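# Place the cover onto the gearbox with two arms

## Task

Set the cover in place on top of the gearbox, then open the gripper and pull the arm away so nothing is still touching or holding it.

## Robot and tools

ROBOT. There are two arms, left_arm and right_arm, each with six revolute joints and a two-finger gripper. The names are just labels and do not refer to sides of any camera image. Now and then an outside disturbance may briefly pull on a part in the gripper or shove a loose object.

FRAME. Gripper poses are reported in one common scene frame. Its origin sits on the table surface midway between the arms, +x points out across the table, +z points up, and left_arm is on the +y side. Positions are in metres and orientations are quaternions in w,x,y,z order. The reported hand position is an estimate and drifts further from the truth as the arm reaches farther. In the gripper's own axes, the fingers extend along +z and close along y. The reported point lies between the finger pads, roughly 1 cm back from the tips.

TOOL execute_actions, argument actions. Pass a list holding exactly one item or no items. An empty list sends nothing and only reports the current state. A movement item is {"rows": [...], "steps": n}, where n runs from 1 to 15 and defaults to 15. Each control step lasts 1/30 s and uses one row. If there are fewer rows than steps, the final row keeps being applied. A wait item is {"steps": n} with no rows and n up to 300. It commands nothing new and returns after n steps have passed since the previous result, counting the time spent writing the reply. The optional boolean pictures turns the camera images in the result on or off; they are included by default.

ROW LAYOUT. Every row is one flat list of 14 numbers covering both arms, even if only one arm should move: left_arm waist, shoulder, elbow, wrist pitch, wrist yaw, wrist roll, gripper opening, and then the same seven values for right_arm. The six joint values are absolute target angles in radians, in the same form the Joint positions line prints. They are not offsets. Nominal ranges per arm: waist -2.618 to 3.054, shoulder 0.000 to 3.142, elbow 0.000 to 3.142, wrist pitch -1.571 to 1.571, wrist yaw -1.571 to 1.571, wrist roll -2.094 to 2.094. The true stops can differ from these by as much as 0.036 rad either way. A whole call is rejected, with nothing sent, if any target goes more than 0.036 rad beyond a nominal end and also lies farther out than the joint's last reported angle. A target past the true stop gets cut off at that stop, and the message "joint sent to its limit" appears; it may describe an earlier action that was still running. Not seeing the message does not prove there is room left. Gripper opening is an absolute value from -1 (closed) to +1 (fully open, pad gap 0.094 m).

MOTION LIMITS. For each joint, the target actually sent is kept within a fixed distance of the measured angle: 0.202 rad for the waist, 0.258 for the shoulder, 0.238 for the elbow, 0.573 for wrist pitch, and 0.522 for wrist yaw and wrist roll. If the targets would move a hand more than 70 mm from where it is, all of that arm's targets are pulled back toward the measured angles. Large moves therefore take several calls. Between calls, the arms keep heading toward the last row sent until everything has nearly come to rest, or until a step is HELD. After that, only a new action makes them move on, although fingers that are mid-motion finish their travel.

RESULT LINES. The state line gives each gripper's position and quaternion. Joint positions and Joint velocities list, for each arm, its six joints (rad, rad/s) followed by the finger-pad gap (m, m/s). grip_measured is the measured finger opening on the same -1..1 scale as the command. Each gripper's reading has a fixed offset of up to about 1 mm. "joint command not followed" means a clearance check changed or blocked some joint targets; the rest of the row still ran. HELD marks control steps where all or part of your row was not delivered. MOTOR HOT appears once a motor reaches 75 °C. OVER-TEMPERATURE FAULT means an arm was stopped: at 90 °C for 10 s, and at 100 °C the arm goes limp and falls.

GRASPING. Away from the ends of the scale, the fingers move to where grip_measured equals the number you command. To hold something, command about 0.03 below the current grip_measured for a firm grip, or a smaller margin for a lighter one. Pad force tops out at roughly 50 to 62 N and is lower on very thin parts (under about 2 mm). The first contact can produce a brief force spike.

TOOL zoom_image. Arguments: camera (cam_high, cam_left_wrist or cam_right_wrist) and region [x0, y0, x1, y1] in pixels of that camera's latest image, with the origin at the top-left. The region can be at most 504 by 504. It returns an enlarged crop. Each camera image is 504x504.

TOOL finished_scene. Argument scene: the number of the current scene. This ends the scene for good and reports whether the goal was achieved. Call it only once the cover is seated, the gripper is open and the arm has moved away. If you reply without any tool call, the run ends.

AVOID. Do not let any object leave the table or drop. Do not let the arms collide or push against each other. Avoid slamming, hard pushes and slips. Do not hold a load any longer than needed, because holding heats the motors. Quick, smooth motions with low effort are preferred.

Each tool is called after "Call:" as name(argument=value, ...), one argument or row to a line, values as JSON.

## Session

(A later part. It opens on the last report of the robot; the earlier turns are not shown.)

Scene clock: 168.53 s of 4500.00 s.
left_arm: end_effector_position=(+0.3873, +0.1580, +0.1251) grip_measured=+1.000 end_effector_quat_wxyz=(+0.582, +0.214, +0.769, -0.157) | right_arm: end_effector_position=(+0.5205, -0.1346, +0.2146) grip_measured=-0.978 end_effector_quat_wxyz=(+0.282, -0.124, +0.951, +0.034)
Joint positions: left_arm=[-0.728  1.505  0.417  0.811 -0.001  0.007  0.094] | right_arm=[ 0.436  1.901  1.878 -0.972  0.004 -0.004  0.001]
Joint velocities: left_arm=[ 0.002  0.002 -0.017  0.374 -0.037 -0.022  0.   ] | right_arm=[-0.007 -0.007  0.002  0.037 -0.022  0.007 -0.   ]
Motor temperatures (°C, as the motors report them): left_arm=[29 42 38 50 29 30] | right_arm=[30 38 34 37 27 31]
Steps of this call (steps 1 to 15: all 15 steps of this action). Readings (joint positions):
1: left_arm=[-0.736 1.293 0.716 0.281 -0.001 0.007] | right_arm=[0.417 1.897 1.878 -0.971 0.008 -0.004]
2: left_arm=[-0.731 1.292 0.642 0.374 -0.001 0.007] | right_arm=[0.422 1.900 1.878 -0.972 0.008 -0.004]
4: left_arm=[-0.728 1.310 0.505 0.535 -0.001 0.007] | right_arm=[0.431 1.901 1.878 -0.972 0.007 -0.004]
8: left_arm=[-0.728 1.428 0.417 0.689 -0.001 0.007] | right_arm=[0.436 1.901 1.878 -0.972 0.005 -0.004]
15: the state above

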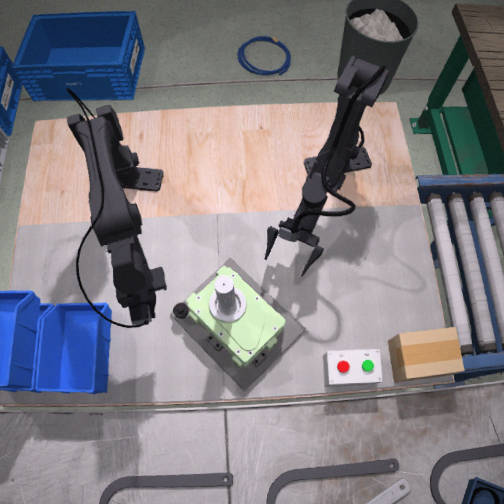

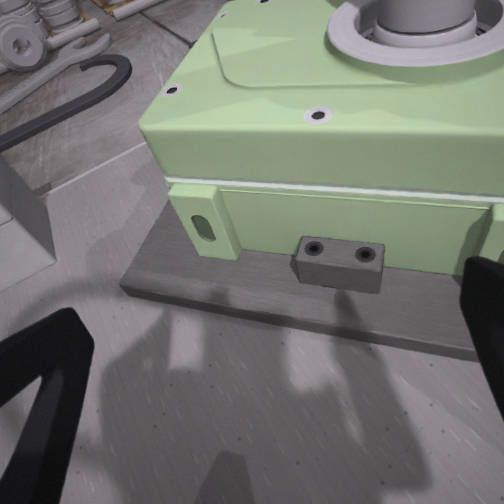

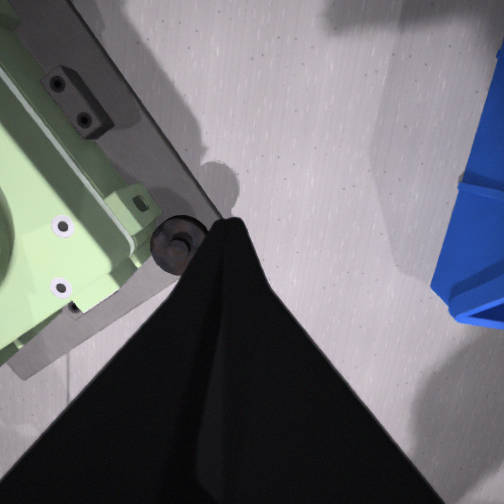

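Call:
execute_actions(
  actions=[
    {"rows":[[-0.71,1.47,0.5,0.78,0,0,0.5,0.45,1.9,1.88,-0.97,0,0,-1],[-0.7,1.45,0.58,0.68,0,0,0,0.46,1.9,1.88,-0.97,0,0,-1],[-0.69,1.44,0.66,0.58,0,0,-0.5,0.47,1.9,1.88,-0.97,0,0,-1],[-0.68,1.44,0.74,0.46,0,0,-1,0.48,1.9,1.87,-0.97,0,0,-1],[-0.67,1.45,0.82,0.34,0,0,-1,0.5,1.9,1.86,-0.97,0,0,-1],[-0.66,1.47,0.9,0.22,0,0,-1,0.52,1.9,1.85,-0.97,0,0,-1],[-0.66,1.49,0.98,0.1,0,0,-1,0.54,1.9,1.84,-0.97,0,0,-1],[-0.66,1.52,1.06,-0.02,0,0,-1,0.56,1.92,1.83,-0.97,0,0,-1],[-0.66,1.55,1.14,-0.14,0,0,-1,0.58,1.93,1.82,-0.97,0,0,-1],[-0.66,1.58,1.22,-0.26,0,0,-1,0.6,1.94,1.81,-0.97,0,0,-1],[-0.66,1.61,1.3,-0.38,0,0,-1,0.61,1.95,1.80,-0.97,0,0,-1],[-0.66,1.64,1.38,-0.5,0,0,-1,0.615,1.96,1.80,-0.97,0,0,-1],[-0.66,1.67,1.46,-0.6,0,0,-1,0.615,1.97,1.80,-0.97,0,0,-1],[-0.66,1.7,1.54,-0.7,0,0,-1,0.615,1.98,1.80,-0.97,0,0,-1],[-0.66,1.73,1.62,-0.78,0,0,-1,0.615,1.99,1.80,-0.97,0,0,-1]],"steps":15},
  ],
  pictures=false,
)

Call:
execute_actions(
  actions=[
    {"rows":[[-0.66,1.76,1.7,-0.84,0,0,-1,0.615,1.99,1.80,-0.95,0,0,-1],[-0.66,1.79,1.78,-0.88,0,0,-1,0.615,1.99,1.80,-0.95,0,0,-1],[-0.66,1.82,1.86,-0.92,0,0,-1,0.615,1.99,1.80,-0.95,0,0,-1],[-0.66,1.85,1.94,-0.92,0,0,-1,0.615,1.99,1.80,-0.95,0,0,-1],[-0.66,1.89,2.0,-0.92,0,0,-1,0.615,1.99,1.80,-0.95,0,0,-1],[-0.66,1.93,2.04,-0.92,0,0,-1,0.615,1.99,1.80,-0.95,0,0,-1],[-0.66,1.97,2.04,-0.92,0,0,-1,0.615,1.99,1.80,-0.95,0,0,-1],[-0.66,2.01,2.04,-0.92,0,0,-1,0.615,1.99,1.80,-0.95,0,0,-1],[-0.66,2.04,2.04,-0.92,0,0,-1,0.615,1.99,1.80,-0.95,0,0,-1],[-0.66,2.07,2.04,-0.92,0,0,-1,0.615,1.99,1.80,-0.95,0,0,-1],[-0.66,2.1,2.04,-0.92,0,0,-1,0.615,1.99,1.80,-0.95,0,0,-1],[-0.66,2.12,2.04,-0.92,0,0,-1,0.615,1.99,1.80,-0.95,0,0,-1],[-0.66,2.14,2.04,-0.92,0,0,-1,0.615,1.99,1.80,-0.95,0,0,-1]],"steps":15},
  ],
  pictures=false,
)

Call:
execute_actions(
  actions=[
    {"steps":8},
  ],
)

Scene clock: 172.33 s of 4500.00 s.
left_arm: end_effector_position=(+0.4920, +0.1320, +0.2665) grip_measured=-0.991 end_effector_quat_wxyz=(+0.488, +0.207, +0.840, -0.116) | right_arm: end_effector_position=(+0.4830, -0.0497, +0.1620) grip_measured=-0.978 end_effector_quat_wxyz=(+0.219, -0.218, +0.950, +0.051)
Joint positions: left_arm=[-0.666  1.667  1.461 -0.314 -0.     0.007  0.   ] | right_arm=[ 0.624  1.966  1.819 -0.97  -0.003 -0.004  0.001]
Joint velocities: left_arm=[-0.002  1.023  2.366 -3.026 -0.066 -0.022 -0.   ] | right_arm=[ 0.085  0.418 -0.081  0.081 -0.022  0.037 -0.   ]
Motor temperatures (°C, as the motors report them): left_arm=[29 42 38 51 29 30] | right_arm=[30 38 34 37 27 31]
Steps of this call (steps 1 to 30: the robot went on to your last target; steps 31 to 90: nothing new was sent; then 0.30 s passed at rest; steps 91 to 105: all 15 steps of this action). Readings (joint positions):
91: left_arm=[-0.727 1.503 0.424 0.843 -0.001 0.007] | right_arm=[0.436 1.901 1.878 -0.972 0.004 -0.004]
92: left_arm=[-0.724 1.500 0.449 0.802 -0.001 0.007] | right_arm=[0.438 1.901 1.878 -0.972 0.004 -0.004]
94: left_arm=[-0.709 1.495 0.557 0.672 -0.000 0.007] | right_arm=[0.448 1.901 1.878 -0.972 0.004 -0.004]
98: left_arm=[-0.673 1.497 0.868 0.366 -0.000 0.007] | right_arm=[0.507 1.901 1.866 -0.970 0.005 -0.004]
105: the state above

Scene clock: 172.83 s of 4500.00 s.
left_arm: end_effector_position=(+0.5274, +0.1138, +0.1760) grip_measured=-0.991 end_effector_quat_wxyz=(+0.295, +0.228, +0.925, -0.070) | right_arm: end_effector_position=(+0.4829, -0.0509, +0.1381) grip_measured=-0.978 end_effector_quat_wxyz=(+0.194, -0.218, +0.955, +0.045)
Joint positions: left_arm=[-0.666  2.129  2.032 -0.859 -0.     0.007  0.   ] | right_arm=[ 0.622  2.008  1.804 -0.966 -0.003 -0.004  0.001]
Joint velocities: left_arm=[-0.002  0.935  0.002 -0.388  0.007 -0.037  0.001] | right_arm=[ 0.027  0.012 -0.007 -0.022  0.066 -0.022 -0.   ]
Motor temperatures (°C, as the motors report them): left_arm=[29 42 38 51 29 30] | right_arm=[30 38 34 37 27 31]
Steps of this call (steps 1 to 15: all 15 steps of this action). Readings (joint positions):
1: left_arm=[-0.666 1.701 1.542 -0.413 -0.000 0.007] | right_arm=[0.625 1.980 1.815 -0.970 -0.003 -0.004]
2: left_arm=[-0.666 1.736 1.621 -0.504 -0.000 0.007] | right_arm=[0.624 1.992 1.812 -0.970 -0.003 -0.004]
4: left_arm=[-0.666 1.806 1.776 -0.656 -0.000 0.007] | right_arm=[0.622 2.006 1.806 -0.970 -0.003 -0.004]
8: left_arm=[-0.666 1.921 2.000 -0.781 -0.000 0.007] | right_arm=[0.622 2.008 1.804 -0.968 -0.003 -0.004]
15: the state above

Scene clock: 173.10 s of 4500.00 s.
left_arm: end_effector_position=(+0.5182, +0.1185, +0.1382) grip_measured=-0.991 end_effector_quat_wxyz=(+0.241, +0.232, +0.941, -0.057) | right_arm: end_effector_position=(+0.4829, -0.0509, +0.1381) grip_measured=-0.978 end_effector_quat_wxyz=(+0.194, -0.218, +0.955, +0.045)
Joint positions: left_arm=[-0.666  2.185  2.032 -0.918 -0.     0.007  0.   ] | right_arm=[ 0.622  2.008  1.804 -0.966 -0.003 -0.004  0.001]
Joint velocities: left_arm=[-0.022 -0.247  0.017 -0.007 -0.066 -0.022 -0.001] | right_arm=[-0.002 -0.007 -0.007 -0.022  0.022  0.007 -0.001]
Motor temperatures (°C, as the motors report them): left_arm=[29 42 38 50 29 30] | right_arm=[30 38 34 37 27 31]
Steps of this call (steps 1 to 8: the robot went on to your last target). Readings (joint positions):
1: left_arm=[-0.666 2.158 2.032 -0.873 -0.000 0.007] | right_arm=[0.622 2.008 1.804 -0.966 -0.003 -0.004]
2: left_arm=[-0.666 2.180 2.032 -0.886 -0.000 0.007] | right_arm=[0.622 2.008 1.804 -0.966 -0.003 -0.004]
4: left_arm=[-0.666 2.202 2.032 -0.908 -0.000 0.007] | right_arm=[0.622 2.008 1.804 -0.966 -0.003 -0.004]
8: the state above

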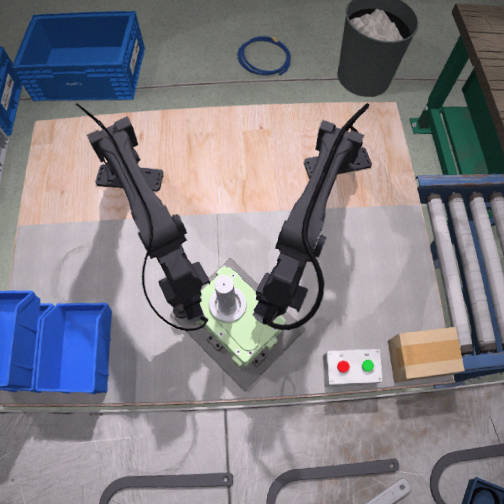

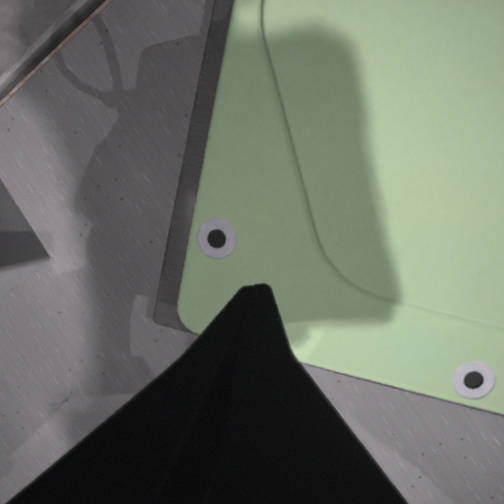

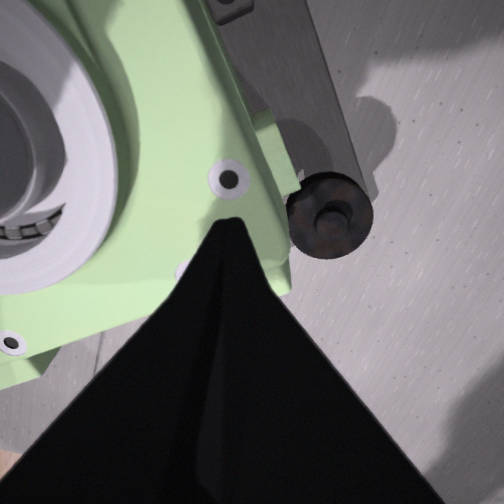

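Both over corners. Press.

Call:
execute_actions(
  actions=[
    {"rows":[[-0.66,2.16,2.04,-0.9,0,0,-1,0.615,2.01,1.8,-0.95,0,0,-1],[-0.66,2.18,2.04,-0.9,0,0,-1,0.615,2.02,1.8,-0.95,0,0,-1],[-0.66,2.19,2.04,-0.9,0,0,-1,0.615,2.03,1.8,-0.95,0,0,-1],[-0.66,2.2,2.04,-0.9,0,0,-1,0.615,2.04,1.8,-0.95,0,0,-1],[-0.66,2.21,2.04,-0.9,0,0,-1,0.615,2.05,1.8,-0.95,0,0,-1],[-0.66,2.22,2.04,-0.9,0,0,-1,0.615,2.06,1.8,-0.95,0,0,-1],[-0.66,2.23,2.03,-0.9,0,0,-1,0.615,2.07,1.79,-0.96,0,0,-1],[-0.66,2.25,2.02,-0.91,0,0,-1,0.615,2.09,1.78,-0.97,0,0,-1],[-0.66,2.27,2.02,-0.93,0,0,-1,0.615,2.11,1.78,-0.98,0,0,-1],[-0.66,2.29,2.01,-0.95,0,0,-1,0.615,2.13,1.77,-0.99,0,0,-1],[-0.66,2.31,2.01,-0.97,0,0,-1,0.615,2.15,1.77,-1.0,0,0,-1],[-0.66,2.33,2.0,-0.99,0,0,-1,0.615,2.17,1.77,-1.01,0,0,-1],[-0.66,2.35,2.0,-1.01,0,0,-1,0.615,2.19,1.77,-1.02,0,0,-1],[-0.66,2.37,2.0,-1.02,0,0,-1,0.615,2.2,1.77,-1.02,0,0,-1]],"steps":15},
  ],
  pictures=false,
)

Call:
execute_actions(
  actions=[
    {"rows":[[-0.66,2.37,2.0,-1.02,0,0,-1,0.615,2.2,1.77,-1.02,0,0,-1],[-0.66,2.37,2.0,-1.02,0,0,-1,0.615,2.2,1.77,-1.02,0,0,-1],[-0.66,2.37,2.0,-1.02,0,0,-1,0.615,2.2,1.77,-1.02,0,0,-1],[-0.66,2.37,2.0,-1.02,0,0,-1,0.615,2.04,1.8,-0.97,0,0,-1],[-0.66,2.37,2.0,-1.02,0,0,-1,0.615,2.04,1.8,-0.97,0,0,-1],[-0.66,2.37,2.0,-1.02,0,0,-1,0.615,2.04,1.8,-0.97,0,0,-1],[-0.66,2.37,2.0,-1.02,0,0,-1,0.615,2.04,1.8,-0.97,0,0,-1],[-0.66,2.22,2.03,-0.92,0,0,-1,0.615,2.2,1.77,-1.02,0,0,-1],[-0.66,2.22,2.03,-0.92,0,0,-1,0.615,2.2,1.77,-1.02,0,0,-1],[-0.66,2.22,2.03,-0.92,0,0,-1,0.615,2.2,1.77,-1.02,0,0,-1],[-0.66,2.22,2.03,-0.92,0,0,-1,0.615,2.2,1.77,-1.02,0,0,-1],[-0.66,2.37,2.0,-1.02,0,0,-1,0.615,2.2,1.77,-1.02,0,0,-1]],"steps":15},
  ],
)

Scene clock: 175.43 s of 4500.00 s.
left_arm: end_effector_position=(+0.5240, +0.1156, +0.1177) grip_measured=-0.992 end_effector_quat_wxyz=(+0.232, +0.232, +0.943, -0.055) | right_arm: end_effector_position=(+0.4879, -0.0485, +0.1204) grip_measured=-0.979 end_effector_quat_wxyz=(+0.184, -0.218, +0.957, +0.043)
Joint positions: left_arm=[-0.666  2.231  2.034 -0.891 -0.001  0.007  0.   ] | right_arm=[ 0.622  2.051  1.804 -0.943 -0.003 -0.004  0.001]
Joint velocities: left_arm=[-0.017 -0.002  0.007  0.051  0.007  0.007  0.001] | right_arm=[ 0.007  0.007  0.002  0.022 -0.007  0.037 -0.001]
Motor temperatures (°C, as the motors report them): left_arm=[29 44 38 50 29 30] | right_arm=[30 39 34 37 27 31]
Steps of this call (steps 1 to 30: the robot went on to your last target; steps 31 to 55: nothing new was sent; steps 56 to 70: all 15 steps of this action). Readings (joint positions):
56: left_arm=[-0.666 2.157 2.032 -0.918 -0.000 0.007] | right_arm=[0.622 2.008 1.804 -0.966 -0.003 -0.004]
57: left_arm=[-0.666 2.159 2.032 -0.918 -0.000 0.007] | right_arm=[0.622 2.008 1.804 -0.966 -0.003 -0.004]
59: left_arm=[-0.666 2.167 2.032 -0.915 -0.000 0.007] | right_arm=[0.622 2.013 1.804 -0.965 -0.003 -0.004]
63: left_arm=[-0.666 2.211 2.032 -0.913 -0.000 0.007] | right_arm=[0.622 2.042 1.804 -0.957 -0.003 -0.004]
70: the state above

Scene clock: 175.93 s of 4500.00 s.
left_arm: end_effector_position=(+0.5241, +0.1155, +0.1176) grip_measured=-0.992 end_effector_quat_wxyz=(+0.232, +0.232, +0.943, -0.055) | right_arm: end_effector_position=(+0.4911, -0.0469, +0.1207) grip_measured=-0.979 end_effector_quat_wxyz=(+0.189, -0.218, +0.956, +0.044)
Joint positions: left_arm=[-0.666  2.232  2.034 -0.891 -0.001  0.007  0.   ] | right_arm=[ 0.622  2.057  1.811 -0.935 -0.004 -0.004  0.001]
Joint velocities: left_arm=[-0.012  0.002  0.007  0.037  0.022  0.007 -0.   ] | right_arm=[ 0.007 -0.002 -0.007 -0.037 -0.022 -0.081  0.001]
Motor temperatures (°C, as the motors report them): left_arm=[29 44 38 50 29 30] | right_arm=[30 39 34 37 27 31]
Steps of this call (steps 1 to 15: all 15 steps of this action). Readings (joint positions):
1: left_arm=[-0.666 2.231 2.034 -0.891 -0.001 0.007] | right_arm=[0.622 2.051 1.804 -0.942 -0.003 -0.004]
2: left_arm=[-0.666 2.231 2.034 -0.891 -0.001 0.007] | right_arm=[0.622 2.051 1.804 -0.941 -0.003 -0.004]
4: left_arm=[-0.666 2.231 2.034 -0.891 -0.001 0.007] | right_arm=[0.622 2.045 1.806 -0.937 -0.003 -0.004]
8: left_arm=[-0.666 2.225 2.034 -0.888 -0.001 0.007] | right_arm=[0.622 2.053 1.806 -0.940 -0.003 -0.004]
15: the state above

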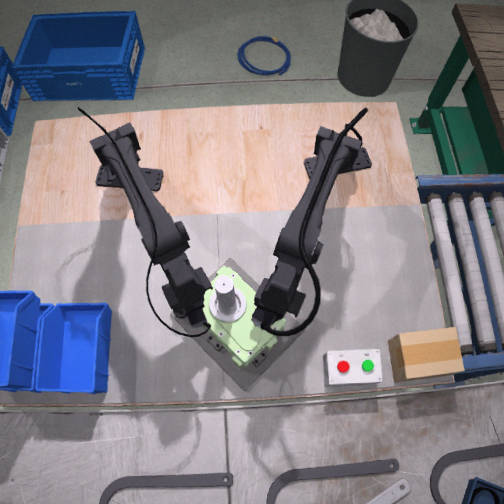

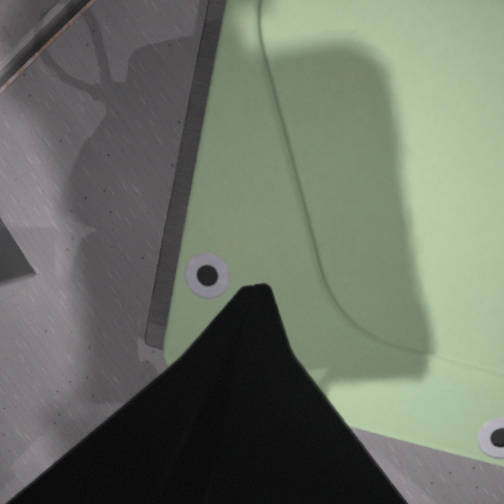

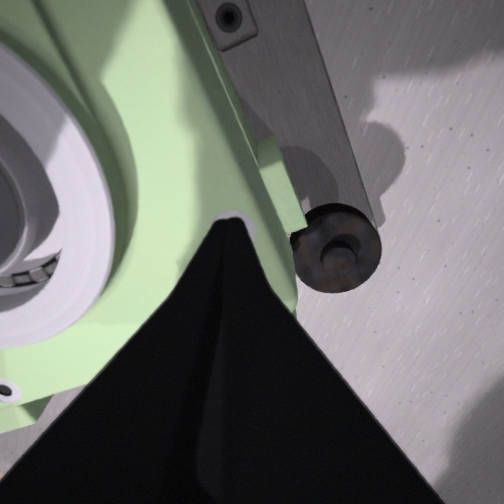

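Call:
execute_actions(
  actions=[
    {"rows":[[-0.66,2.2,2.05,-0.89,0,0,-1,0.61,2.04,1.81,-0.95,0,0,-1],[-0.67,2.19,2.08,-0.88,0,0,-1,0.61,2.01,1.82,-0.95,0,0,-1],[-0.68,2.19,2.12,-0.87,0,0,-1,0.6,1.98,1.83,-0.95,0,0,-1],[-0.69,2.2,2.16,-0.86,0,0,-1,0.58,1.95,1.84,-0.95,0,0,-1],[-0.7,2.22,2.2,-0.85,0,0,-1,0.55,1.92,1.85,-0.95,0,0,-1],[-0.71,2.24,2.24,-0.84,0,0,-1,0.52,1.9,1.86,-0.95,0,0,-1],[-0.72,2.27,2.28,-0.83,0,0,-1,0.49,1.9,1.87,-0.95,0,0,-1],[-0.73,2.3,2.32,-0.82,0,0,-1,0.46,1.9,1.88,-0.95,0,0,-1],[-0.73,2.32,2.34,-0.82,0,0,-1,0.44,1.9,1.88,-0.95,0,0,-1],[-0.73,2.34,2.34,-0.82,0,0,-1,0.44,1.9,1.88,-0.95,0,0,-1],[-0.73,2.36,2.34,-0.82,0,0,-1,0.44,1.9,1.88,-0.95,0,0,-1],[-0.73,2.38,2.34,-0.82,0,0,-1,0.44,1.9,1.88,-0.95,0,0,-1],[-0.73,2.39,2.34,-0.82,0,0,-1,0.44,1.9,1.88,-0.95,0,0,-1],[-0.73,2.4,2.34,-0.82,0,0,-1,0.44,1.9,1.88,-0.95,0,0,-1]],"steps":15},
  ],
  pictures=false,
)

Call:
execute_actions(
  actions=[
    {"rows":[[-0.73,2.41,2.34,-0.82,0,0,-1,0.44,1.9,1.88,-0.95,0,0,-1],[-0.73,2.41,2.34,-0.82,0,0,-1,0.44,1.9,1.88,-0.95,0,0,-1],[-0.73,2.42,2.34,-0.82,0,0,-1,0.44,1.9,1.88,-0.95,0,0,-1],[-0.73,2.43,2.33,-0.83,0,0,-1,0.44,1.9,1.88,-0.95,0,0,-1],[-0.73,2.44,2.33,-0.85,0,0,-1,0.44,1.9,1.88,-0.95,0,0,-1],[-0.73,2.46,2.32,-0.87,0,0,-1,0.44,1.9,1.88,-0.95,0,0,-1],[-0.73,2.48,2.31,-0.89,0,0,-1,0.44,1.9,1.88,-0.95,0,0,-1],[-0.73,2.5,2.3,-0.91,0,0,-1,0.44,1.9,1.88,-0.95,0,0,-1],[-0.73,2.52,2.3,-0.93,0,0,-1,0.44,1.9,1.88,-0.95,0,0,-1],[-0.73,2.54,2.3,-0.95,0,0,-1,0.44,1.9,1.88,-0.95,0,0,-1],[-0.73,2.56,2.3,-0.97,0,0,-1,0.44,1.9,1.88,-0.95,0,0,-1]],"steps":15},
  ],
)

Scene clock: 178.63 s of 4500.00 s.
left_arm: end_effector_position=(+0.5656, +0.0469, +0.1773) grip_measured=-0.992 end_effector_quat_wxyz=(+0.348, +0.254, +0.898, -0.095) | right_arm: end_effector_position=(+0.5257, -0.1428, +0.2073) grip_measured=-0.979 end_effector_quat_wxyz=(+0.283, -0.115, +0.952, +0.030)
Joint positions: left_arm=[-0.734  2.349  2.328 -0.811 -0.001  0.007  0.   ] | right_arm=[ 0.418  1.907  1.857 -0.944  0.007 -0.003  0.001]
Joint velocities: left_arm=[-0.012  0.515  0.007  0.051 -0.051 -0.007 -0.   ] | right_arm=[ 0.061  0.002  0.002 -0.037 -0.095 -0.022 -0.002]
Motor temperatures (°C, as the motors report them): left_arm=[29 43 38 49 29 30] | right_arm=[30 38 34 37 27 31]
Steps of this call (steps 1 to 15: the robot went on to your last target; steps 16 to 66: nothing new was sent; steps 67 to 81: all 15 steps of this action). Readings (joint positions):
67: left_arm=[-0.666 2.224 2.036 -0.887 -0.001 0.007] | right_arm=[0.622 2.050 1.813 -0.932 -0.004 -0.004]
68: left_arm=[-0.666 2.223 2.036 -0.888 -0.001 0.007] | right_arm=[0.622 2.048 1.813 -0.933 -0.004 -0.004]
70: left_arm=[-0.667 2.227 2.065 -0.896 -0.001 0.007] | right_arm=[0.616 2.037 1.813 -0.936 -0.004 -0.004]
74: left_arm=[-0.690 2.263 2.221 -0.882 -0.002 0.007] | right_arm=[0.548 1.970 1.819 -0.944 -0.008 -0.004]
81: the state above

Scene clock: 179.13 s of 4500.00 s.
left_arm: end_effector_position=(+0.5695, +0.0450, +0.1258) grip_measured=-0.992 end_effector_quat_wxyz=(+0.312, +0.257, +0.911, -0.085) | right_arm: end_effector_position=(+0.5233, -0.1341, +0.2070) grip_measured=-0.979 end_effector_quat_wxyz=(+0.282, -0.124, +0.951, +0.034)
Joint positions: left_arm=[-0.734  2.437  2.328 -0.804 -0.001  0.007  0.   ] | right_arm=[ 0.435  1.907  1.857 -0.945  0.004 -0.003  0.001]
Joint velocities: left_arm=[-0.002 -0.017 -0.007  0.007 -0.051  0.007  0.   ] | right_arm=[ 0.002  0.002  0.012 -0.022  0.037 -0.007 -0.001]
Motor temperatures (°C, as the motors report them): left_arm=[29 43 38 49 29 30] | right_arm=[30 38 34 37 27 31]
Steps of this call (steps 1 to 15: all 15 steps of this action). Readings (joint positions):
1: left_arm=[-0.734 2.368 2.328 -0.811 -0.001 0.007] | right_arm=[0.421 1.907 1.857 -0.944 0.007 -0.003]
2: left_arm=[-0.734 2.388 2.328 -0.811 -0.001 0.007] | right_arm=[0.426 1.907 1.857 -0.944 0.007 -0.003]
4: left_arm=[-0.734 2.424 2.328 -0.814 -0.001 0.007] | right_arm=[0.432 1.907 1.857 -0.945 0.006 -0.003]
8: left_arm=[-0.734 2.435 2.328 -0.804 -0.001 0.007] | right_arm=[0.435 1.907 1.857 -0.945 0.004 -0.003]
15: the state above

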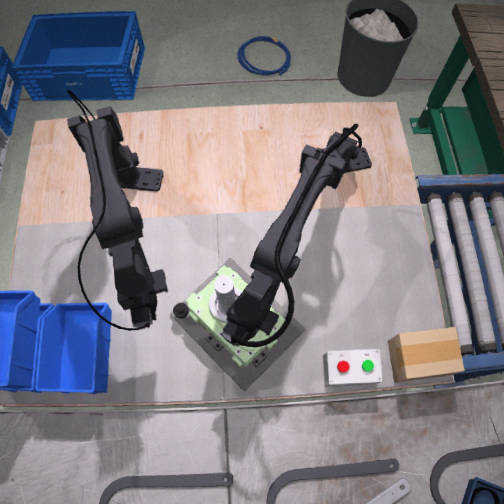

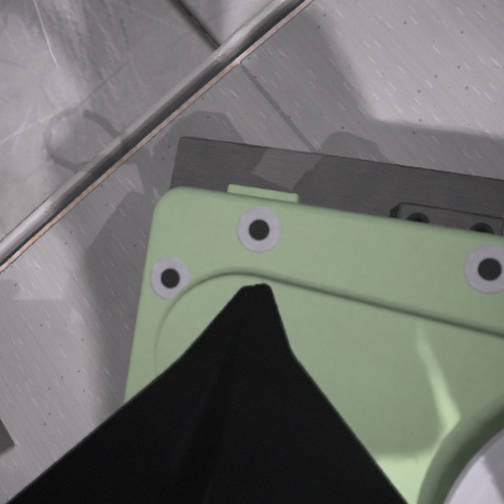

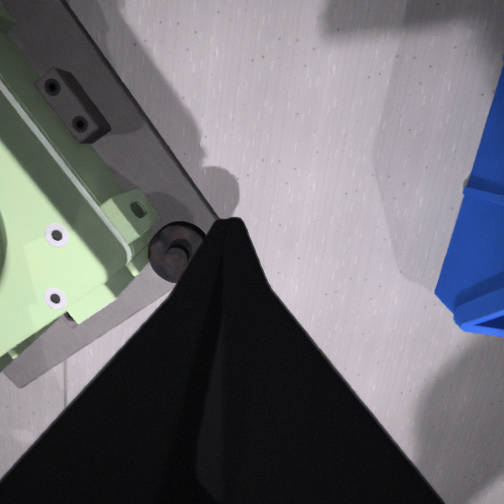

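Call:
execute_actions(
  actions=[
    {"rows":[[-0.72,2.4,2.3,-0.82,0,0,-1,0.42,1.86,1.8,-0.85,0,0,-1],[-0.71,2.35,2.26,-0.82,0,0,-1,0.4,1.82,1.72,-0.75,0,0,-1],[-0.7,2.29,2.2,-0.82,0,0,-1,0.38,1.78,1.64,-0.65,0,0,-1],[-0.69,2.22,2.13,-0.8,0,0,-1,0.36,1.74,1.56,-0.55,0,0,-1],[-0.68,2.15,2.06,-0.76,0,0,-1,0.34,1.7,1.48,-0.45,0,0,-1],[-0.67,2.08,1.99,-0.72,0,0,-1,0.32,1.67,1.4,-0.35,0,0,-1],[-0.66,2.01,1.92,-0.68,0,0,-1,0.3,1.64,1.32,-0.24,0,0,-1],[-0.65,1.94,1.85,-0.64,0,0,-1,0.28,1.62,1.24,-0.13,0,0,-1],[-0.64,1.87,1.77,-0.6,0,0,-1,0.26,1.6,1.16,-0.02,-0.05,0,-1],[-0.64,1.8,1.69,-0.55,0,0,-1,0.24,1.6,1.08,0.1,-0.1,0,-1],[-0.64,1.73,1.61,-0.5,0,0,-1,0.22,1.6,1.0,0.22,-0.2,0,-1],[-0.64,1.66,1.53,-0.45,0,0,-1,0.2,1.6,0.92,0.34,-0.3,0,-1],[-0.64,1.59,1.45,-0.4,0,0,-1,0.18,1.6,0.85,0.46,-0.4,0,-1],[-0.64,1.52,1.37,-0.33,0,0,-1,0.17,1.6,0.78,0.58,-0.5,0,-1],[-0.64,1.45,1.29,-0.26,0,0,-1,0.16,1.6,0.72,0.7,-0.6,0,-1]],"steps":15},
  ],
  pictures=false,
)

Call:
execute_actions(
  actions=[
    {"rows":[[-0.64,1.4,1.2,-0.16,0,0,-0.5,0.16,1.6,0.66,0.82,-0.7,0,-0.5],[-0.64,1.37,1.12,-0.06,0,0,0,0.16,1.62,0.6,0.94,-0.8,0,0],[-0.64,1.35,1.04,0.04,0,0,0.5,0.16,1.65,0.55,1.06,-0.9,0,0.5],[-0.64,1.33,0.96,0.14,0,0,1,0.16,1.68,0.5,1.18,-1,0,1],[-0.64,1.31,0.88,0.24,0,0,1,0.16,1.71,0.45,1.3,-1,0,1],[-0.64,1.3,0.8,0.34,0,0,1,0.16,1.74,0.45,1.42,-1,0,1],[-0.65,1.3,0.72,0.44,0,0,1,0.16,1.77,0.45,1.56,-1,0,1],[-0.66,1.3,0.64,0.54,0,0,1,0.16,1.8,0.45,1.56,-1,0,1],[-0.67,1.3,0.56,0.64,0,0,1,0.16,1.83,0.45,1.56,-1,0,1],[-0.68,1.3,0.48,0.74,0,0,1,0.16,1.86,0.45,1.56,-1,0,1],[-0.69,1.33,0.42,0.84,0,0,1,0.16,1.89,0.45,1.56,-1,0,1],[-0.7,1.36,0.42,0.88,0,0,1,0.16,1.92,0.45,1.56,-1,0,1],[-0.71,1.4,0.42,0.88,0,0,1,0.16,1.95,0.45,1.56,-1,0,1]],"steps":15},
  ],
  pictures=false,
)

Call:
execute_actions(
  actions=[
    {"rows":[[-0.72,1.45,0.42,0.88,0,0,1,0.16,2.0,0.45,1.56,-1,0,1],[-0.72,1.5,0.42,0.88,0,0,1,0.16,2.04,0.45,1.56,-1,0,1],[-0.72,1.5,0.42,0.88,0,0,1,0.16,2.08,0.45,1.56,-1,0,1],[-0.72,1.5,0.42,0.88,0,0,1,0.16,2.12,0.45,1.56,-1,0,1]],"steps":15},
  ],
)

Scene clock: 183.70 s of 4500.00 s.
left_arm: end_effector_position=(+0.4650, +0.1635, +0.2567) grip_measured=-0.992 end_effector_quat_wxyz=(+0.438, +0.199, +0.871, -0.096) | right_arm: end_effector_position=(+0.5049, -0.2094, +0.1311) grip_measured=-0.979 end_effector_quat_wxyz=(+0.487, -0.069, +0.863, +0.119)
Joint positions: left_arm=[-0.634  1.588  1.437 -0.49  -0.004  0.007  0.   ] | right_arm=[ 0.178  1.61   0.845  0.221 -0.277 -0.003  0.001]
Joint velocities: left_arm=[-0.012 -2.459 -2.205  1.619  0.066  0.037 -0.   ] | right_arm=[-0.398  0.002 -2.171  2.938 -2.117 -0.066  0.   ]
Motor temperatures (°C, as the motors report them): left_arm=[29 44 37 48 29 30] | right_arm=[30 39 35 37 27 31]
Steps of this call (steps 1 to 15: the robot went on to your last target; steps 16 to 90: nothing new was sent; then 1.07 s passed at rest; steps 91 to 105: all 15 steps of this action). Readings (joint positions):
91: left_arm=[-0.734 2.430 2.327 -0.799 -0.001 0.007] | right_arm=[0.435 1.904 1.849 -0.932 0.004 -0.003]
92: left_arm=[-0.732 2.420 2.312 -0.797 -0.001 0.007] | right_arm=[0.432 1.890 1.818 -0.895 0.003 -0.003]
94: left_arm=[-0.726 2.363 2.227 -0.791 -0.001 0.007] | right_arm=[0.413 1.834 1.697 -0.785 -0.001 -0.003]
98: left_arm=[-0.689 2.154 1.982 -0.768 -0.000 0.007] | right_arm=[0.325 1.688 1.385 -0.497 -0.003 -0.003]
105: the state above

Scene clock: 184.20 s of 4500.00 s.
left_arm: end_effector_position=(+0.3797, +0.1758, +0.1192) grip_measured=+1.000 end_effector_quat_wxyz=(+0.552, +0.209, +0.795, -0.141) | right_arm: end_effector_position=(+0.4200, -0.1187, +0.1217) grip_measured=+1.000 end_effector_quat_wxyz=(+0.619, -0.316, +0.640, +0.326)
Joint positions: left_arm=[-0.699  1.406  0.412  0.635 -0.002  0.007  0.094] | right_arm=[ 0.159  1.929  0.454  1.44  -0.962 -0.002  0.094]
Joint velocities: left_arm=[-0.139  0.618 -0.335  0.564  0.007 -0.007  0.   ] | right_arm=[-0.022  0.471 -0.002  0.579 -0.198 -0.051  0.   ]
Motor temperatures (°C, as the motors report them): left_arm=[29 44 37 48 29 30] | right_arm=[30 39 35 37 27 31]
Steps of this call (steps 1 to 15: all 15 steps of this action). Readings (joint positions):
1: left_arm=[-0.635 1.505 1.360 -0.428 -0.003 0.007] | right_arm=[0.167 1.610 0.773 0.322 -0.352 -0.002]
2: left_arm=[-0.635 1.432 1.284 -0.355 -0.003 0.007] | right_arm=[0.160 1.612 0.705 0.422 -0.432 -0.002]
4: left_arm=[-0.635 1.327 1.139 -0.184 -0.003 0.007] | right_arm=[0.159 1.636 0.592 0.629 -0.608 -0.002]
8: left_arm=[-0.638 1.282 0.839 0.191 -0.003 0.007] | right_arm=[0.159 1.752 0.459 1.033 -0.842 -0.002]
15: the state above

Scene clock: 184.70 s of 4500.00 s.
left_arm: end_effector_position=(+0.3904, +0.1644, +0.1314) grip_measured=+1.000 end_effector_quat_wxyz=(+0.595, +0.205, +0.761, -0.156) | right_arm: end_effector_position=(+0.4128, -0.1157, +0.0707) grip_measured=+1.000 end_effector_quat_wxyz=(+0.583, -0.307, +0.665, +0.352)
Joint positions: left_arm=[-0.71   1.5    0.406  0.849 -0.002  0.007  0.094] | right_arm=[ 0.159  2.126  0.454  1.539 -0.99  -0.002  0.094]
Joint velocities: left_arm=[ 0.012 -0.012  0.002  0.066  0.066 -0.022  0.   ] | right_arm=[-0.002  0.012 -0.017 -0.037 -0.007 -0.081  0.   ]
Motor temperatures (°C, as the motors report them): left_arm=[29 43 37 49 29 30] | right_arm=[30 39 35 37 27 31]
Steps of this call (steps 1 to 15: all 15 steps of this action). Readings (joint positions):
1: left_arm=[-0.703 1.427 0.406 0.660 -0.002 0.007] | right_arm=[0.159 1.947 0.454 1.461 -0.969 -0.002]
2: left_arm=[-0.707 1.450 0.406 0.693 -0.002 0.007] | right_arm=[0.159 1.970 0.454 1.484 -0.974 -0.002]
4: left_arm=[-0.710 1.485 0.406 0.755 -0.002 0.007] | right_arm=[0.159 2.033 0.454 1.518 -0.981 -0.002]
8: left_arm=[-0.710 1.500 0.406 0.808 -0.002 0.007] | right_arm=[0.159 2.125 0.454 1.524 -0.987 -0.002]
15: the state above

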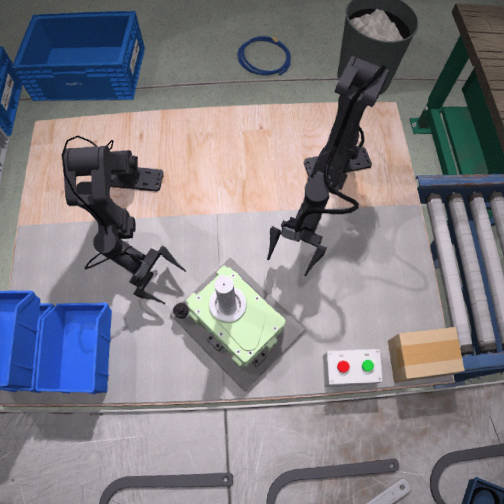

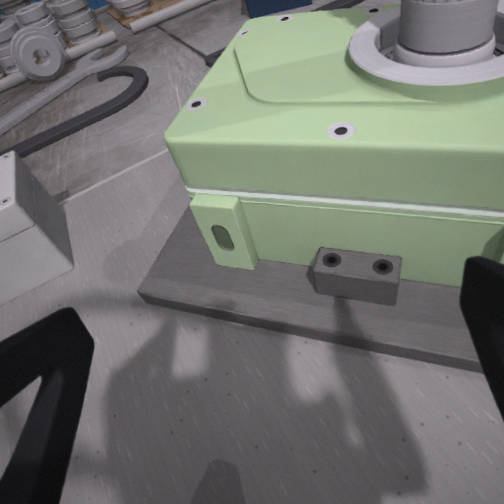

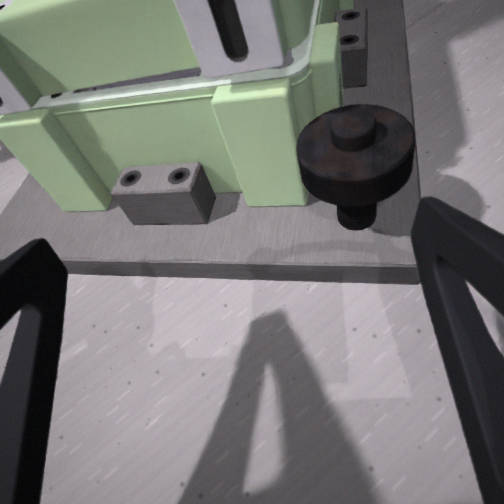

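Call:
zoom_image(
  camera="cam_right_wrist",
  region=[0,0,360,150],
)

Region (0, 0, 360, 150) of cam_right_wrist's 504x504 image, scaled by 1.400, with more detail than that image has; it fills the top 210 rows of this view, and the rest is white.

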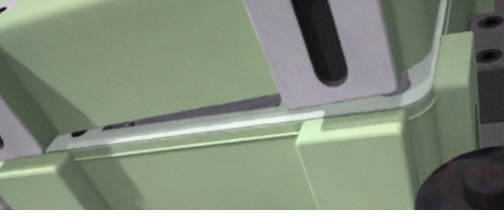

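Call:
execute_actions(
  actions=[
    {"rows":[[-0.72,1.5,0.42,0.88,0,0,1,0.14,2.05,0.5,1.45,-0.9,0,0.5],[-0.72,1.5,0.42,0.88,0,0,1,0.14,1.98,0.55,1.35,-0.8,0,0],[-0.72,1.5,0.42,0.88,0,0,1,0.14,1.91,0.6,1.25,-0.7,0,-0.5],[-0.72,1.5,0.42,0.88,0,0,1,0.14,1.84,0.66,1.12,-0.6,0,-1],[-0.72,1.5,0.42,0.88,0,0,1,0.14,1.77,0.74,0.98,-0.5,0,-1],[-0.72,1.5,0.42,0.88,0,0,1,0.14,1.7,0.82,0.84,-0.4,0,-1],[-0.72,1.5,0.42,0.88,0,0,1,0.14,1.64,0.9,0.7,-0.3,0,-1],[-0.72,1.5,0.42,0.88,0,0,1,0.16,1.6,0.98,0.56,-0.2,0,-1],[-0.72,1.5,0.42,0.88,0,0,1,0.18,1.6,1.06,0.42,-0.1,0,-1],[-0.72,1.5,0.42,0.88,0,0,1,0.2,1.6,1.14,0.28,0,0,-1],[-0.72,1.5,0.42,0.88,0,0,1,0.23,1.62,1.22,0.14,0,0,-1],[-0.72,1.5,0.42,0.88,0,0,1,0.26,1.64,1.3,0,0,0,-1],[-0.72,1.5,0.42,0.88,0,0,1,0.3,1.66,1.38,-0.14,0,0,-1],[-0.72,1.5,0.42,0.88,0,0,1,0.33,1.68,1.46,-0.28,0,0,-1],[-0.72,1.5,0.42,0.88,0,0,1,0.36,1.7,1.54,-0.42,0,0,-1]],"steps":15},
  ],
  pictures=false,
)

Call:
execute_actions(
  actions=[
    {"rows":[[-0.72,1.5,0.42,0.88,0,0,1,0.38,1.72,1.62,-0.56,0,0,-1],[-0.72,1.5,0.42,0.88,0,0,1,0.4,1.74,1.7,-0.7,0,0,-1],[-0.72,1.5,0.42,0.88,0,0,1,0.42,1.76,1.76,-0.84,0,0,-1],[-0.72,1.5,0.42,0.88,0,0,1,0.44,1.78,1.82,-0.97,0,0,-1],[-0.72,1.5,0.42,0.88,0,0,1,0.46,1.8,1.82,-0.97,0,0,-1],[-0.72,1.5,0.42,0.88,0,0,1,0.48,1.82,1.82,-0.97,0,0,-1],[-0.72,1.5,0.42,0.88,0,0,1,0.5,1.84,1.82,-0.97,0,0,-1],[-0.72,1.5,0.42,0.88,0,0,1,0.52,1.86,1.82,-0.97,0,0,-1],[-0.72,1.5,0.42,0.88,0,0,1,0.54,1.88,1.82,-0.97,0,0,-1],[-0.72,1.5,0.42,0.88,0,0,1,0.56,1.9,1.82,-0.97,0,0,-1],[-0.72,1.5,0.42,0.88,0,0,1,0.58,1.92,1.82,-0.97,0,0,-1],[-0.72,1.5,0.42,0.88,0,0,1,0.595,1.94,1.82,-0.97,0,0,-1],[-0.72,1.5,0.42,0.88,0,0,1,0.605,1.96,1.82,-0.97,0,0,-1],[-0.72,1.5,0.42,0.88,0,0,1,0.61,1.98,1.82,-0.97,0,0,-1]],"steps":15},
  ],
  pictures=false,
)

Call:
execute_actions(
  actions=[
    {"rows":[[-0.72,1.5,0.42,0.88,0,0,1,0.61,2.0,1.82,-0.97,0,0,-1]],"steps":15},
  ],
)

Scene clock: 189.03 s of 4500.00 s.
left_arm: end_effector_position=(+0.3908, +0.1642, +0.1330) grip_measured=+1.000 end_effector_quat_wxyz=(+0.598, +0.204, +0.759, -0.156) | right_arm: end_effector_position=(+0.5807, -0.1750, +0.3142) grip_measured=-0.978 end_effector_quat_wxyz=(+0.689, -0.092, +0.713, +0.091)
Joint positions: left_arm=[-0.71   1.5    0.406  0.856 -0.002  0.007  0.094] | right_arm=[ 0.281  1.668  1.192  0.443 -0.158 -0.002  0.001]
Joint velocities: left_arm=[ 0.022 -0.002 -0.007 -0.081  0.066  0.051  0.   ] | right_arm=[ 0.969  0.193  2.425 -3.055  1.179 -0.051  0.   ]
Motor temperatures (°C, as the motors report them): left_arm=[29 43 37 50 29 30] | right_arm=[30 39 35 37 27 31]
Steps of this call (steps 1 to 15: the robot went on to your last target; steps 16 to 90: nothing new was sent; then 0.83 s passed at rest; steps 91 to 105: all 15 steps of this action). Readings (joint positions):
91: left_arm=[-0.710 1.500 0.406 0.856 -0.002 0.007] | right_arm=[0.159 2.120 0.455 1.529 -0.981 -0.002]
92: left_arm=[-0.710 1.500 0.406 0.856 -0.002 0.007] | right_arm=[0.157 2.098 0.463 1.490 -0.955 -0.002]
94: left_arm=[-0.710 1.500 0.406 0.856 -0.002 0.007] | right_arm=[0.155 2.024 0.510 1.386 -0.876 -0.002]
98: left_arm=[-0.710 1.500 0.406 0.856 -0.002 0.007] | right_arm=[0.154 1.841 0.677 1.131 -0.664 -0.002]
105: the state above

Scene clock: 189.53 s of 4500.00 s.
left_arm: end_effector_position=(+0.3908, +0.1642, +0.1331) grip_measured=+1.000 end_effector_quat_wxyz=(+0.598, +0.204, +0.759, -0.156) | right_arm: end_effector_position=(+0.5322, -0.0499, +0.2164) grip_measured=-0.978 end_effector_quat_wxyz=(+0.356, -0.189, +0.912, +0.081)
Joint positions: left_arm=[-0.71   1.5    0.406  0.856 -0.002  0.007  0.094] | right_arm=[ 0.578  1.907  1.79  -0.706 -0.019 -0.002  0.001]
Joint velocities: left_arm=[-0.022  0.012 -0.007 -0.051 -0.095  0.051  0.   ] | right_arm=[ 0.388  0.867  0.081 -1.619  0.007  0.066 -0.   ]
Motor temperatures (°C, as the motors report them): left_arm=[29 43 37 50 29 30] | right_arm=[30 39 35 37 27 31]
Steps of this call (steps 1 to 15: all 15 steps of this action). Readings (joint positions):
1: left_arm=[-0.710 1.500 0.406 0.856 -0.002 0.007] | right_arm=[0.315 1.678 1.276 0.341 -0.126 -0.002]
2: left_arm=[-0.710 1.500 0.406 0.856 -0.002 0.007] | right_arm=[0.348 1.692 1.360 0.240 -0.102 -0.002]
4: left_arm=[-0.710 1.500 0.406 0.856 -0.002 0.007] | right_arm=[0.403 1.731 1.526 0.035 -0.070 -0.002]
8: left_arm=[-0.710 1.500 0.406 0.856 -0.002 0.007] | right_arm=[0.482 1.802 1.774 -0.334 -0.036 -0.002]
15: the state above

Scene clock: 190.03 s of 4500.00 s.
left_arm: end_effector_position=(+0.3908, +0.1642, +0.1331) grip_measured=+1.000 end_effector_quat_wxyz=(+0.598, +0.204, +0.759, -0.156) | right_arm: end_effector_position=(+0.4858, -0.0533, +0.1279) grip_measured=-0.978 end_effector_quat_wxyz=(+0.188, -0.214, +0.958, +0.045)
Joint positions: left_arm=[-0.71   1.5    0.406  0.856 -0.002  0.007  0.094] | right_arm=[ 0.613  2.025  1.793 -0.949 -0.008 -0.002  0.001]
Joint velocities: left_arm=[-0.012 -0.007  0.007 -0.007  0.037 -0.037  0.   ] | right_arm=[-0.017 -0.002 -0.002 -0.066 -0.081 -0.095 -0.001]
Motor temperatures (°C, as the motors report them): left_arm=[29 43 37 50 29 30] | right_arm=[30 39 35 37 27 31]
Steps of this call (steps 1 to 15: all 15 steps of this action). Readings (joint positions):
1: left_arm=[-0.710 1.500 0.406 0.856 -0.002 0.007] | right_arm=[0.590 1.938 1.790 -0.755 -0.017 -0.002]
2: left_arm=[-0.710 1.500 0.406 0.856 -0.002 0.007] | right_arm=[0.601 1.968 1.790 -0.797 -0.017 -0.002]
4: left_arm=[-0.710 1.500 0.406 0.856 -0.002 0.007] | right_arm=[0.612 2.020 1.790 -0.864 -0.017 -0.002]
8: left_arm=[-0.710 1.500 0.406 0.856 -0.002 0.007] | right_arm=[0.613 2.029 1.793 -0.912 -0.011 -0.002]
15: the state above

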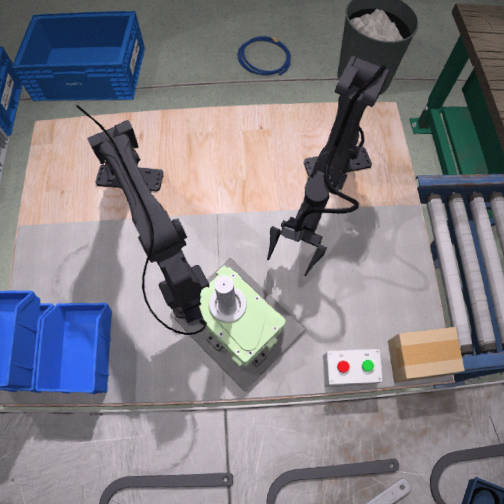

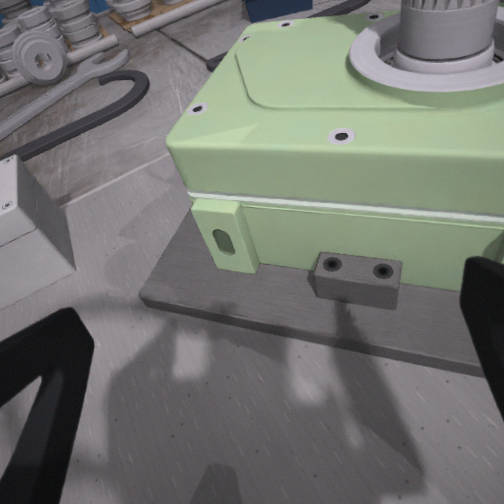

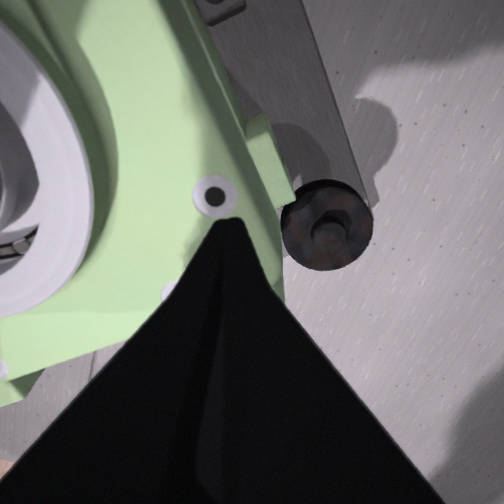

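Call:
execute_actions(
  actions=[
    {"rows":[[-0.72,1.5,0.42,0.88,0,0,1,0.61,2.25,1.79,-0.97,0,0,-1],[-0.72,1.5,0.42,0.88,0,0,1,0.61,2.25,1.79,-0.97,0,0,-1],[-0.72,1.5,0.42,0.88,0,0,1,0.61,2.25,1.79,-0.97,0,0,-1],[-0.72,1.5,0.42,0.88,0,0,1,0.61,2.25,1.79,-0.97,0,0,-1],[-0.72,1.5,0.42,0.88,0,0,1,0.61,1.95,1.79,-0.97,0,0,-1],[-0.72,1.5,0.42,0.88,0,0,1,0.61,1.95,1.79,-0.97,0,0,-1],[-0.72,1.5,0.42,0.88,0,0,1,0.61,1.95,1.79,-0.97,0,0,-1],[-0.72,1.5,0.42,0.88,0,0,1,0.61,1.95,1.79,-0.97,0,0,-1],[-0.72,1.5,0.42,0.88,0,0,1,0.61,2.25,1.79,-1.0,0,0,-1]],"steps":15},
  ],
)

Scene clock: 191.90 s of 4500.00 s.
left_arm: end_effector_position=(+0.3908, +0.1642, +0.1331) grip_measured=+1.000 end_effector_quat_wxyz=(+0.598, +0.204, +0.759, -0.156) | right_arm: end_effector_position=(+0.4994, -0.0474, +0.1178) grip_measured=-0.978 end_effector_quat_wxyz=(+0.192, -0.213, +0.957, +0.045)
Joint positions: left_arm=[-0.71   1.5    0.406  0.856 -0.002  0.007  0.094] | right_arm=[ 0.613  2.081  1.833 -0.925 -0.006 -0.002  0.001]
Joint velocities: left_arm=[0.007 0.017 0.017 0.066 0.022 0.037 0.   ] | right_arm=[-0.017  0.032  0.1    0.168  0.066 -0.051  0.   ]
Motor temperatures (°C, as the motors report them): left_arm=[29 42 37 50 29 30] | right_arm=[30 39 35 37 27 31]
Steps of this call (steps 1 to 15: the robot went on to your last target; steps 16 to 41: nothing new was sent; steps 42 to 56: all 15 steps of this action). Readings (joint positions):
42: left_arm=[-0.710 1.500 0.406 0.856 -0.002 0.007] | right_arm=[0.613 2.038 1.794 -0.958 -0.007 -0.002]
43: left_arm=[-0.710 1.500 0.406 0.856 -0.002 0.007] | right_arm=[0.613 2.051 1.806 -0.952 -0.007 -0.002]
45: left_arm=[-0.710 1.500 0.406 0.856 -0.002 0.007] | right_arm=[0.613 2.070 1.825 -0.927 -0.007 -0.002]
49: left_arm=[-0.710 1.500 0.406 0.856 -0.002 0.007] | right_arm=[0.613 2.010 1.799 -0.943 -0.007 -0.002]
56: the state above

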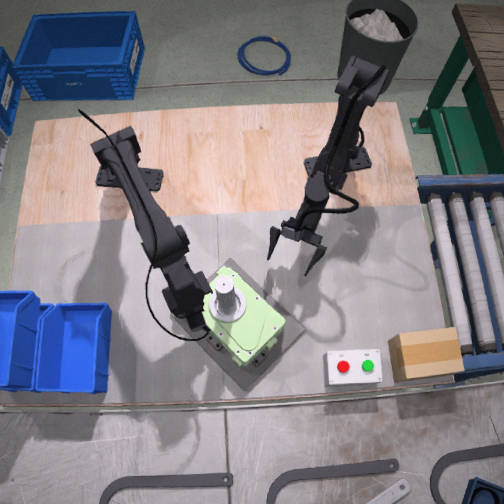

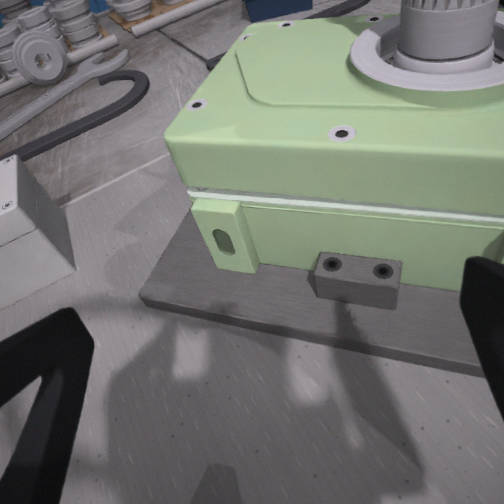

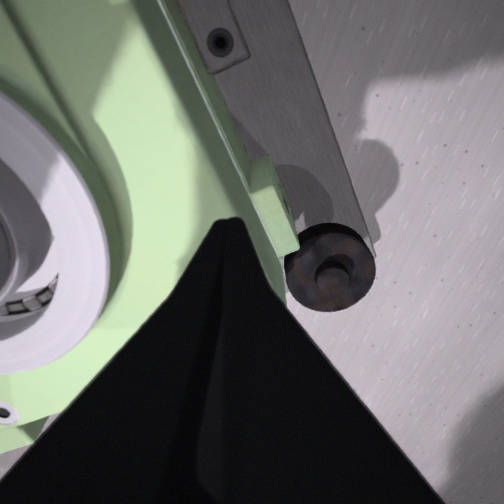

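Call:
execute_actions(
  actions=[
    {"rows":[[-0.73,1.47,0.5,0.78,0,0,0.5,0.61,2.06,1.83,-0.95,0,0,-1],[-0.74,1.45,0.58,0.68,0,0,0,0.61,2.04,1.85,-0.97,0,0,-1],[-0.75,1.44,0.66,0.58,0,0,-0.5,0.62,2.03,1.87,-0.98,0,0,-1],[-0.76,1.44,0.74,0.46,0,0,-1,0.63,2.03,1.89,-0.98,0,0,-1],[-0.77,1.45,0.82,0.34,0,0,-1,0.64,2.03,1.9,-0.98,0,0,-1],[-0.78,1.47,0.9,0.22,0,0,-1,0.65,2.03,1.9,-0.98,0,0,-1],[-0.79,1.49,0.98,0.1,0,0,-1,0.655,2.03,1.9,-0.98,0,0,-1],[-0.8,1.52,1.06,-0.02,0,0,-1,0.655,2.03,1.9,-0.98,0,0,-1],[-0.81,1.55,1.14,-0.14,0,0,-1,0.655,2.03,1.9,-0.98,0,0,-1],[-0.82,1.58,1.22,-0.26,0,0,-1,0.655,2.03,1.9,-0.98,0,0,-1],[-0.83,1.61,1.3,-0.38,0,0,-1,0.655,2.03,1.9,-0.98,0,0,-1],[-0.84,1.64,1.38,-0.5,0,0,-1,0.655,2.03,1.9,-0.98,0,0,-1],[-0.85,1.67,1.46,-0.6,0,0,-1,0.655,2.03,1.9,-0.98,0,0,-1],[-0.86,1.7,1.54,-0.65,0,0,-1,0.655,2.03,1.9,-0.98,0,0,-1],[-0.865,1.72,1.6,-0.65,0,0,-1,0.655,2.03,1.9,-0.98,0,0,-1]],"steps":15},
  ],
  pictures=false,
)

Call:
execute_actions(
  actions=[
    {"rows":[[-0.865,1.73,1.63,-0.65,0,0,-1,0.655,2.03,1.9,-0.98,0,0,-1],[-0.865,1.74,1.63,-0.65,0,0,-1,0.655,2.03,1.9,-0.98,0,0,-1],[-0.865,1.76,1.63,-0.65,0,0,-1,0.655,2.03,1.9,-0.98,0,0,-1],[-0.865,1.78,1.63,-0.65,0,0,-1,0.655,2.03,1.9,-0.98,0,0,-1],[-0.865,1.8,1.63,-0.65,0,0,-1,0.655,2.03,1.9,-0.98,0,0,-1],[-0.865,1.82,1.63,-0.65,0,0,-1,0.655,2.04,1.9,-0.98,0,0,-1],[-0.865,1.84,1.63,-0.65,0,0,-1,0.655,2.04,1.9,-0.98,0,0,-1],[-0.865,1.86,1.63,-0.65,0,0,-1,0.655,2.05,1.9,-0.98,0,0,-1],[-0.865,1.88,1.63,-0.65,0,0,-1,0.655,2.05,1.9,-0.98,0,0,-1],[-0.865,1.9,1.63,-0.65,0,0,-1,0.655,2.06,1.9,-0.98,0,0,-1],[-0.865,1.92,1.63,-0.65,0,0,-1,0.655,2.06,1.9,-0.98,0,0,-1]],"steps":15},
  ],
  pictures=false,
)

Call:
execute_actions(
  actions=[
    {"steps":10},
  ],
)

Scene clock: 194.60 s of 4500.00 s.
left_arm: end_effector_position=(+0.4456, +0.0551, +0.2689) grip_measured=-0.991 end_effector_quat_wxyz=(+0.483, +0.278, +0.815, -0.160) | right_arm: end_effector_position=(+0.4895, -0.0301, +0.1368) grip_measured=-0.978 end_effector_quat_wxyz=(+0.201, -0.232, +0.950, +0.050)
Joint positions: left_arm=[-0.842  1.665  1.455 -0.293 -0.003  0.007  0.   ] | right_arm=[ 0.654  2.058  1.866 -0.962 -0.003 -0.002  0.001]
Joint velocities: left_arm=[-0.276  0.969  2.147 -2.322  0.095 -0.037 -0.   ] | right_arm=[ 0.007  0.012 -0.002 -0.051  0.037  0.007 -0.   ]
Motor temperatures (°C, as the motors report them): left_arm=[29 42 38 51 29 30] | right_arm=[30 39 35 37 27 31]
Steps of this call (steps 1 to 30: the robot went on to your last target; steps 31 to 66: nothing new was sent; steps 67 to 81: all 15 steps of this action). Readings (joint positions):
67: left_arm=[-0.712 1.499 0.415 0.842 -0.002 0.007] | right_arm=[0.613 2.079 1.835 -0.896 -0.005 -0.002]
68: left_arm=[-0.715 1.498 0.442 0.800 -0.002 0.007] | right_arm=[0.613 2.076 1.835 -0.906 -0.005 -0.002]
70: left_arm=[-0.731 1.496 0.555 0.672 -0.003 0.007] | right_arm=[0.614 2.071 1.838 -0.929 -0.005 -0.002]
74: left_arm=[-0.772 1.498 0.867 0.366 -0.003 0.007] | right_arm=[0.633 2.066 1.860 -0.954 -0.003 -0.002]
81: the state above

Scene clock: 195.10 s of 4500.00 s.
left_arm: end_effector_position=(+0.4350, +0.0507, +0.1326) grip_measured=-0.991 end_effector_quat_wxyz=(+0.278, +0.317, +0.901, -0.095) | right_arm: end_effector_position=(+0.4886, -0.0305, +0.1363) grip_measured=-0.978 end_effector_quat_wxyz=(+0.199, -0.232, +0.951, +0.049)
Joint positions: left_arm=[-0.861  1.953  1.611 -0.632 -0.001  0.007  0.   ] | right_arm=[ 0.654  2.058  1.866 -0.966 -0.003 -0.002  0.001]
Joint velocities: left_arm=[ 0.002  0.242 -0.002 -0.286 -0.051  0.007  0.001] | right_arm=[ 0.007  0.002  0.002  0.007 -0.022 -0.037 -0.001]
Motor temperatures (°C, as the motors report them): left_arm=[29 42 38 51 29 30] | right_arm=[30 39 35 37 27 31]
Steps of this call (steps 1 to 15: all 15 steps of this action). Readings (joint positions):
1: left_arm=[-0.850 1.694 1.519 -0.357 -0.002 0.007] | right_arm=[0.654 2.058 1.866 -0.964 -0.003 -0.002]
2: left_arm=[-0.856 1.715 1.563 -0.401 -0.002 0.007] | right_arm=[0.654 2.058 1.866 -0.964 -0.003 -0.002]
4: left_arm=[-0.861 1.736 1.602 -0.467 -0.001 0.007] | right_arm=[0.654 2.058 1.866 -0.965 -0.003 -0.002]
8: left_arm=[-0.861 1.797 1.611 -0.553 -0.001 0.007] | right_arm=[0.654 2.058 1.866 -0.966 -0.003 -0.002]
15: the state above

Scene clock: 195.43 s of 4500.00 s.
left_arm: end_effector_position=(+0.4324, +0.0527, +0.1344) grip_measured=-0.991 end_effector_quat_wxyz=(+0.275, +0.318, +0.902, -0.094) | right_arm: end_effector_position=(+0.4885, -0.0305, +0.1363) grip_measured=-0.978 end_effector_quat_wxyz=(+0.199, -0.232, +0.951, +0.049)
Joint positions: left_arm=[-0.861  1.945  1.611 -0.648 -0.001  0.007  0.   ] | right_arm=[ 0.654  2.058  1.866 -0.967 -0.003 -0.002  0.001]
Joint velocities: left_arm=[-0.002 -0.022 -0.012 -0.022 -0.037 -0.037  0.   ] | right_arm=[ 0.012 -0.002  0.002  0.037 -0.051  0.051 -0.001]
Motor temperatures (°C, as the motors report them): left_arm=[29 42 38 50 29 30] | right_arm=[30 39 35 37 27 31]
Steps of this call (steps 1 to 10: the robot went on to your last target). Readings (joint positions):
1: left_arm=[-0.861 1.958 1.611 -0.640 -0.001 0.007] | right_arm=[0.654 2.058 1.866 -0.966 -0.003 -0.002]
2: left_arm=[-0.861 1.959 1.611 -0.646 -0.001 0.007] | right_arm=[0.654 2.058 1.866 -0.966 -0.003 -0.002]
4: left_arm=[-0.861 1.954 1.611 -0.648 -0.001 0.007] | right_arm=[0.654 2.058 1.866 -0.967 -0.003 -0.002]
8: left_arm=[-0.861 1.945 1.611 -0.648 -0.001 0.007] | right_arm=[0.654 2.058 1.866 -0.967 -0.003 -0.002]
10: the state above

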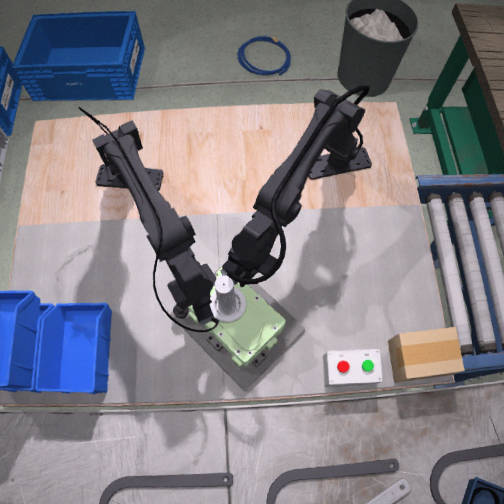

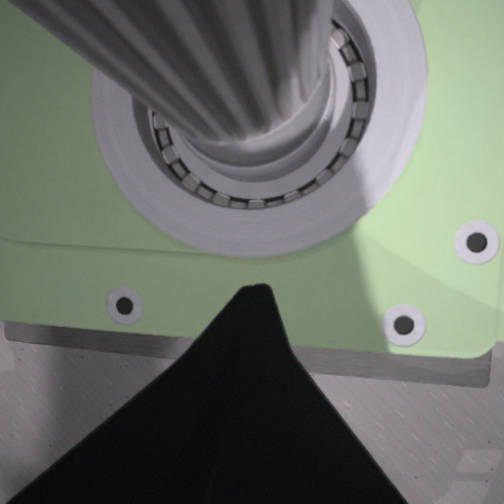

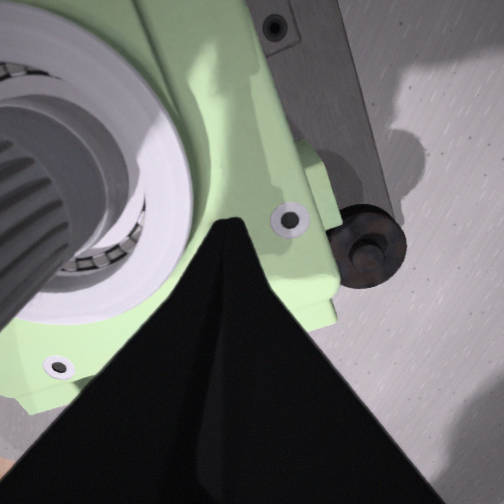

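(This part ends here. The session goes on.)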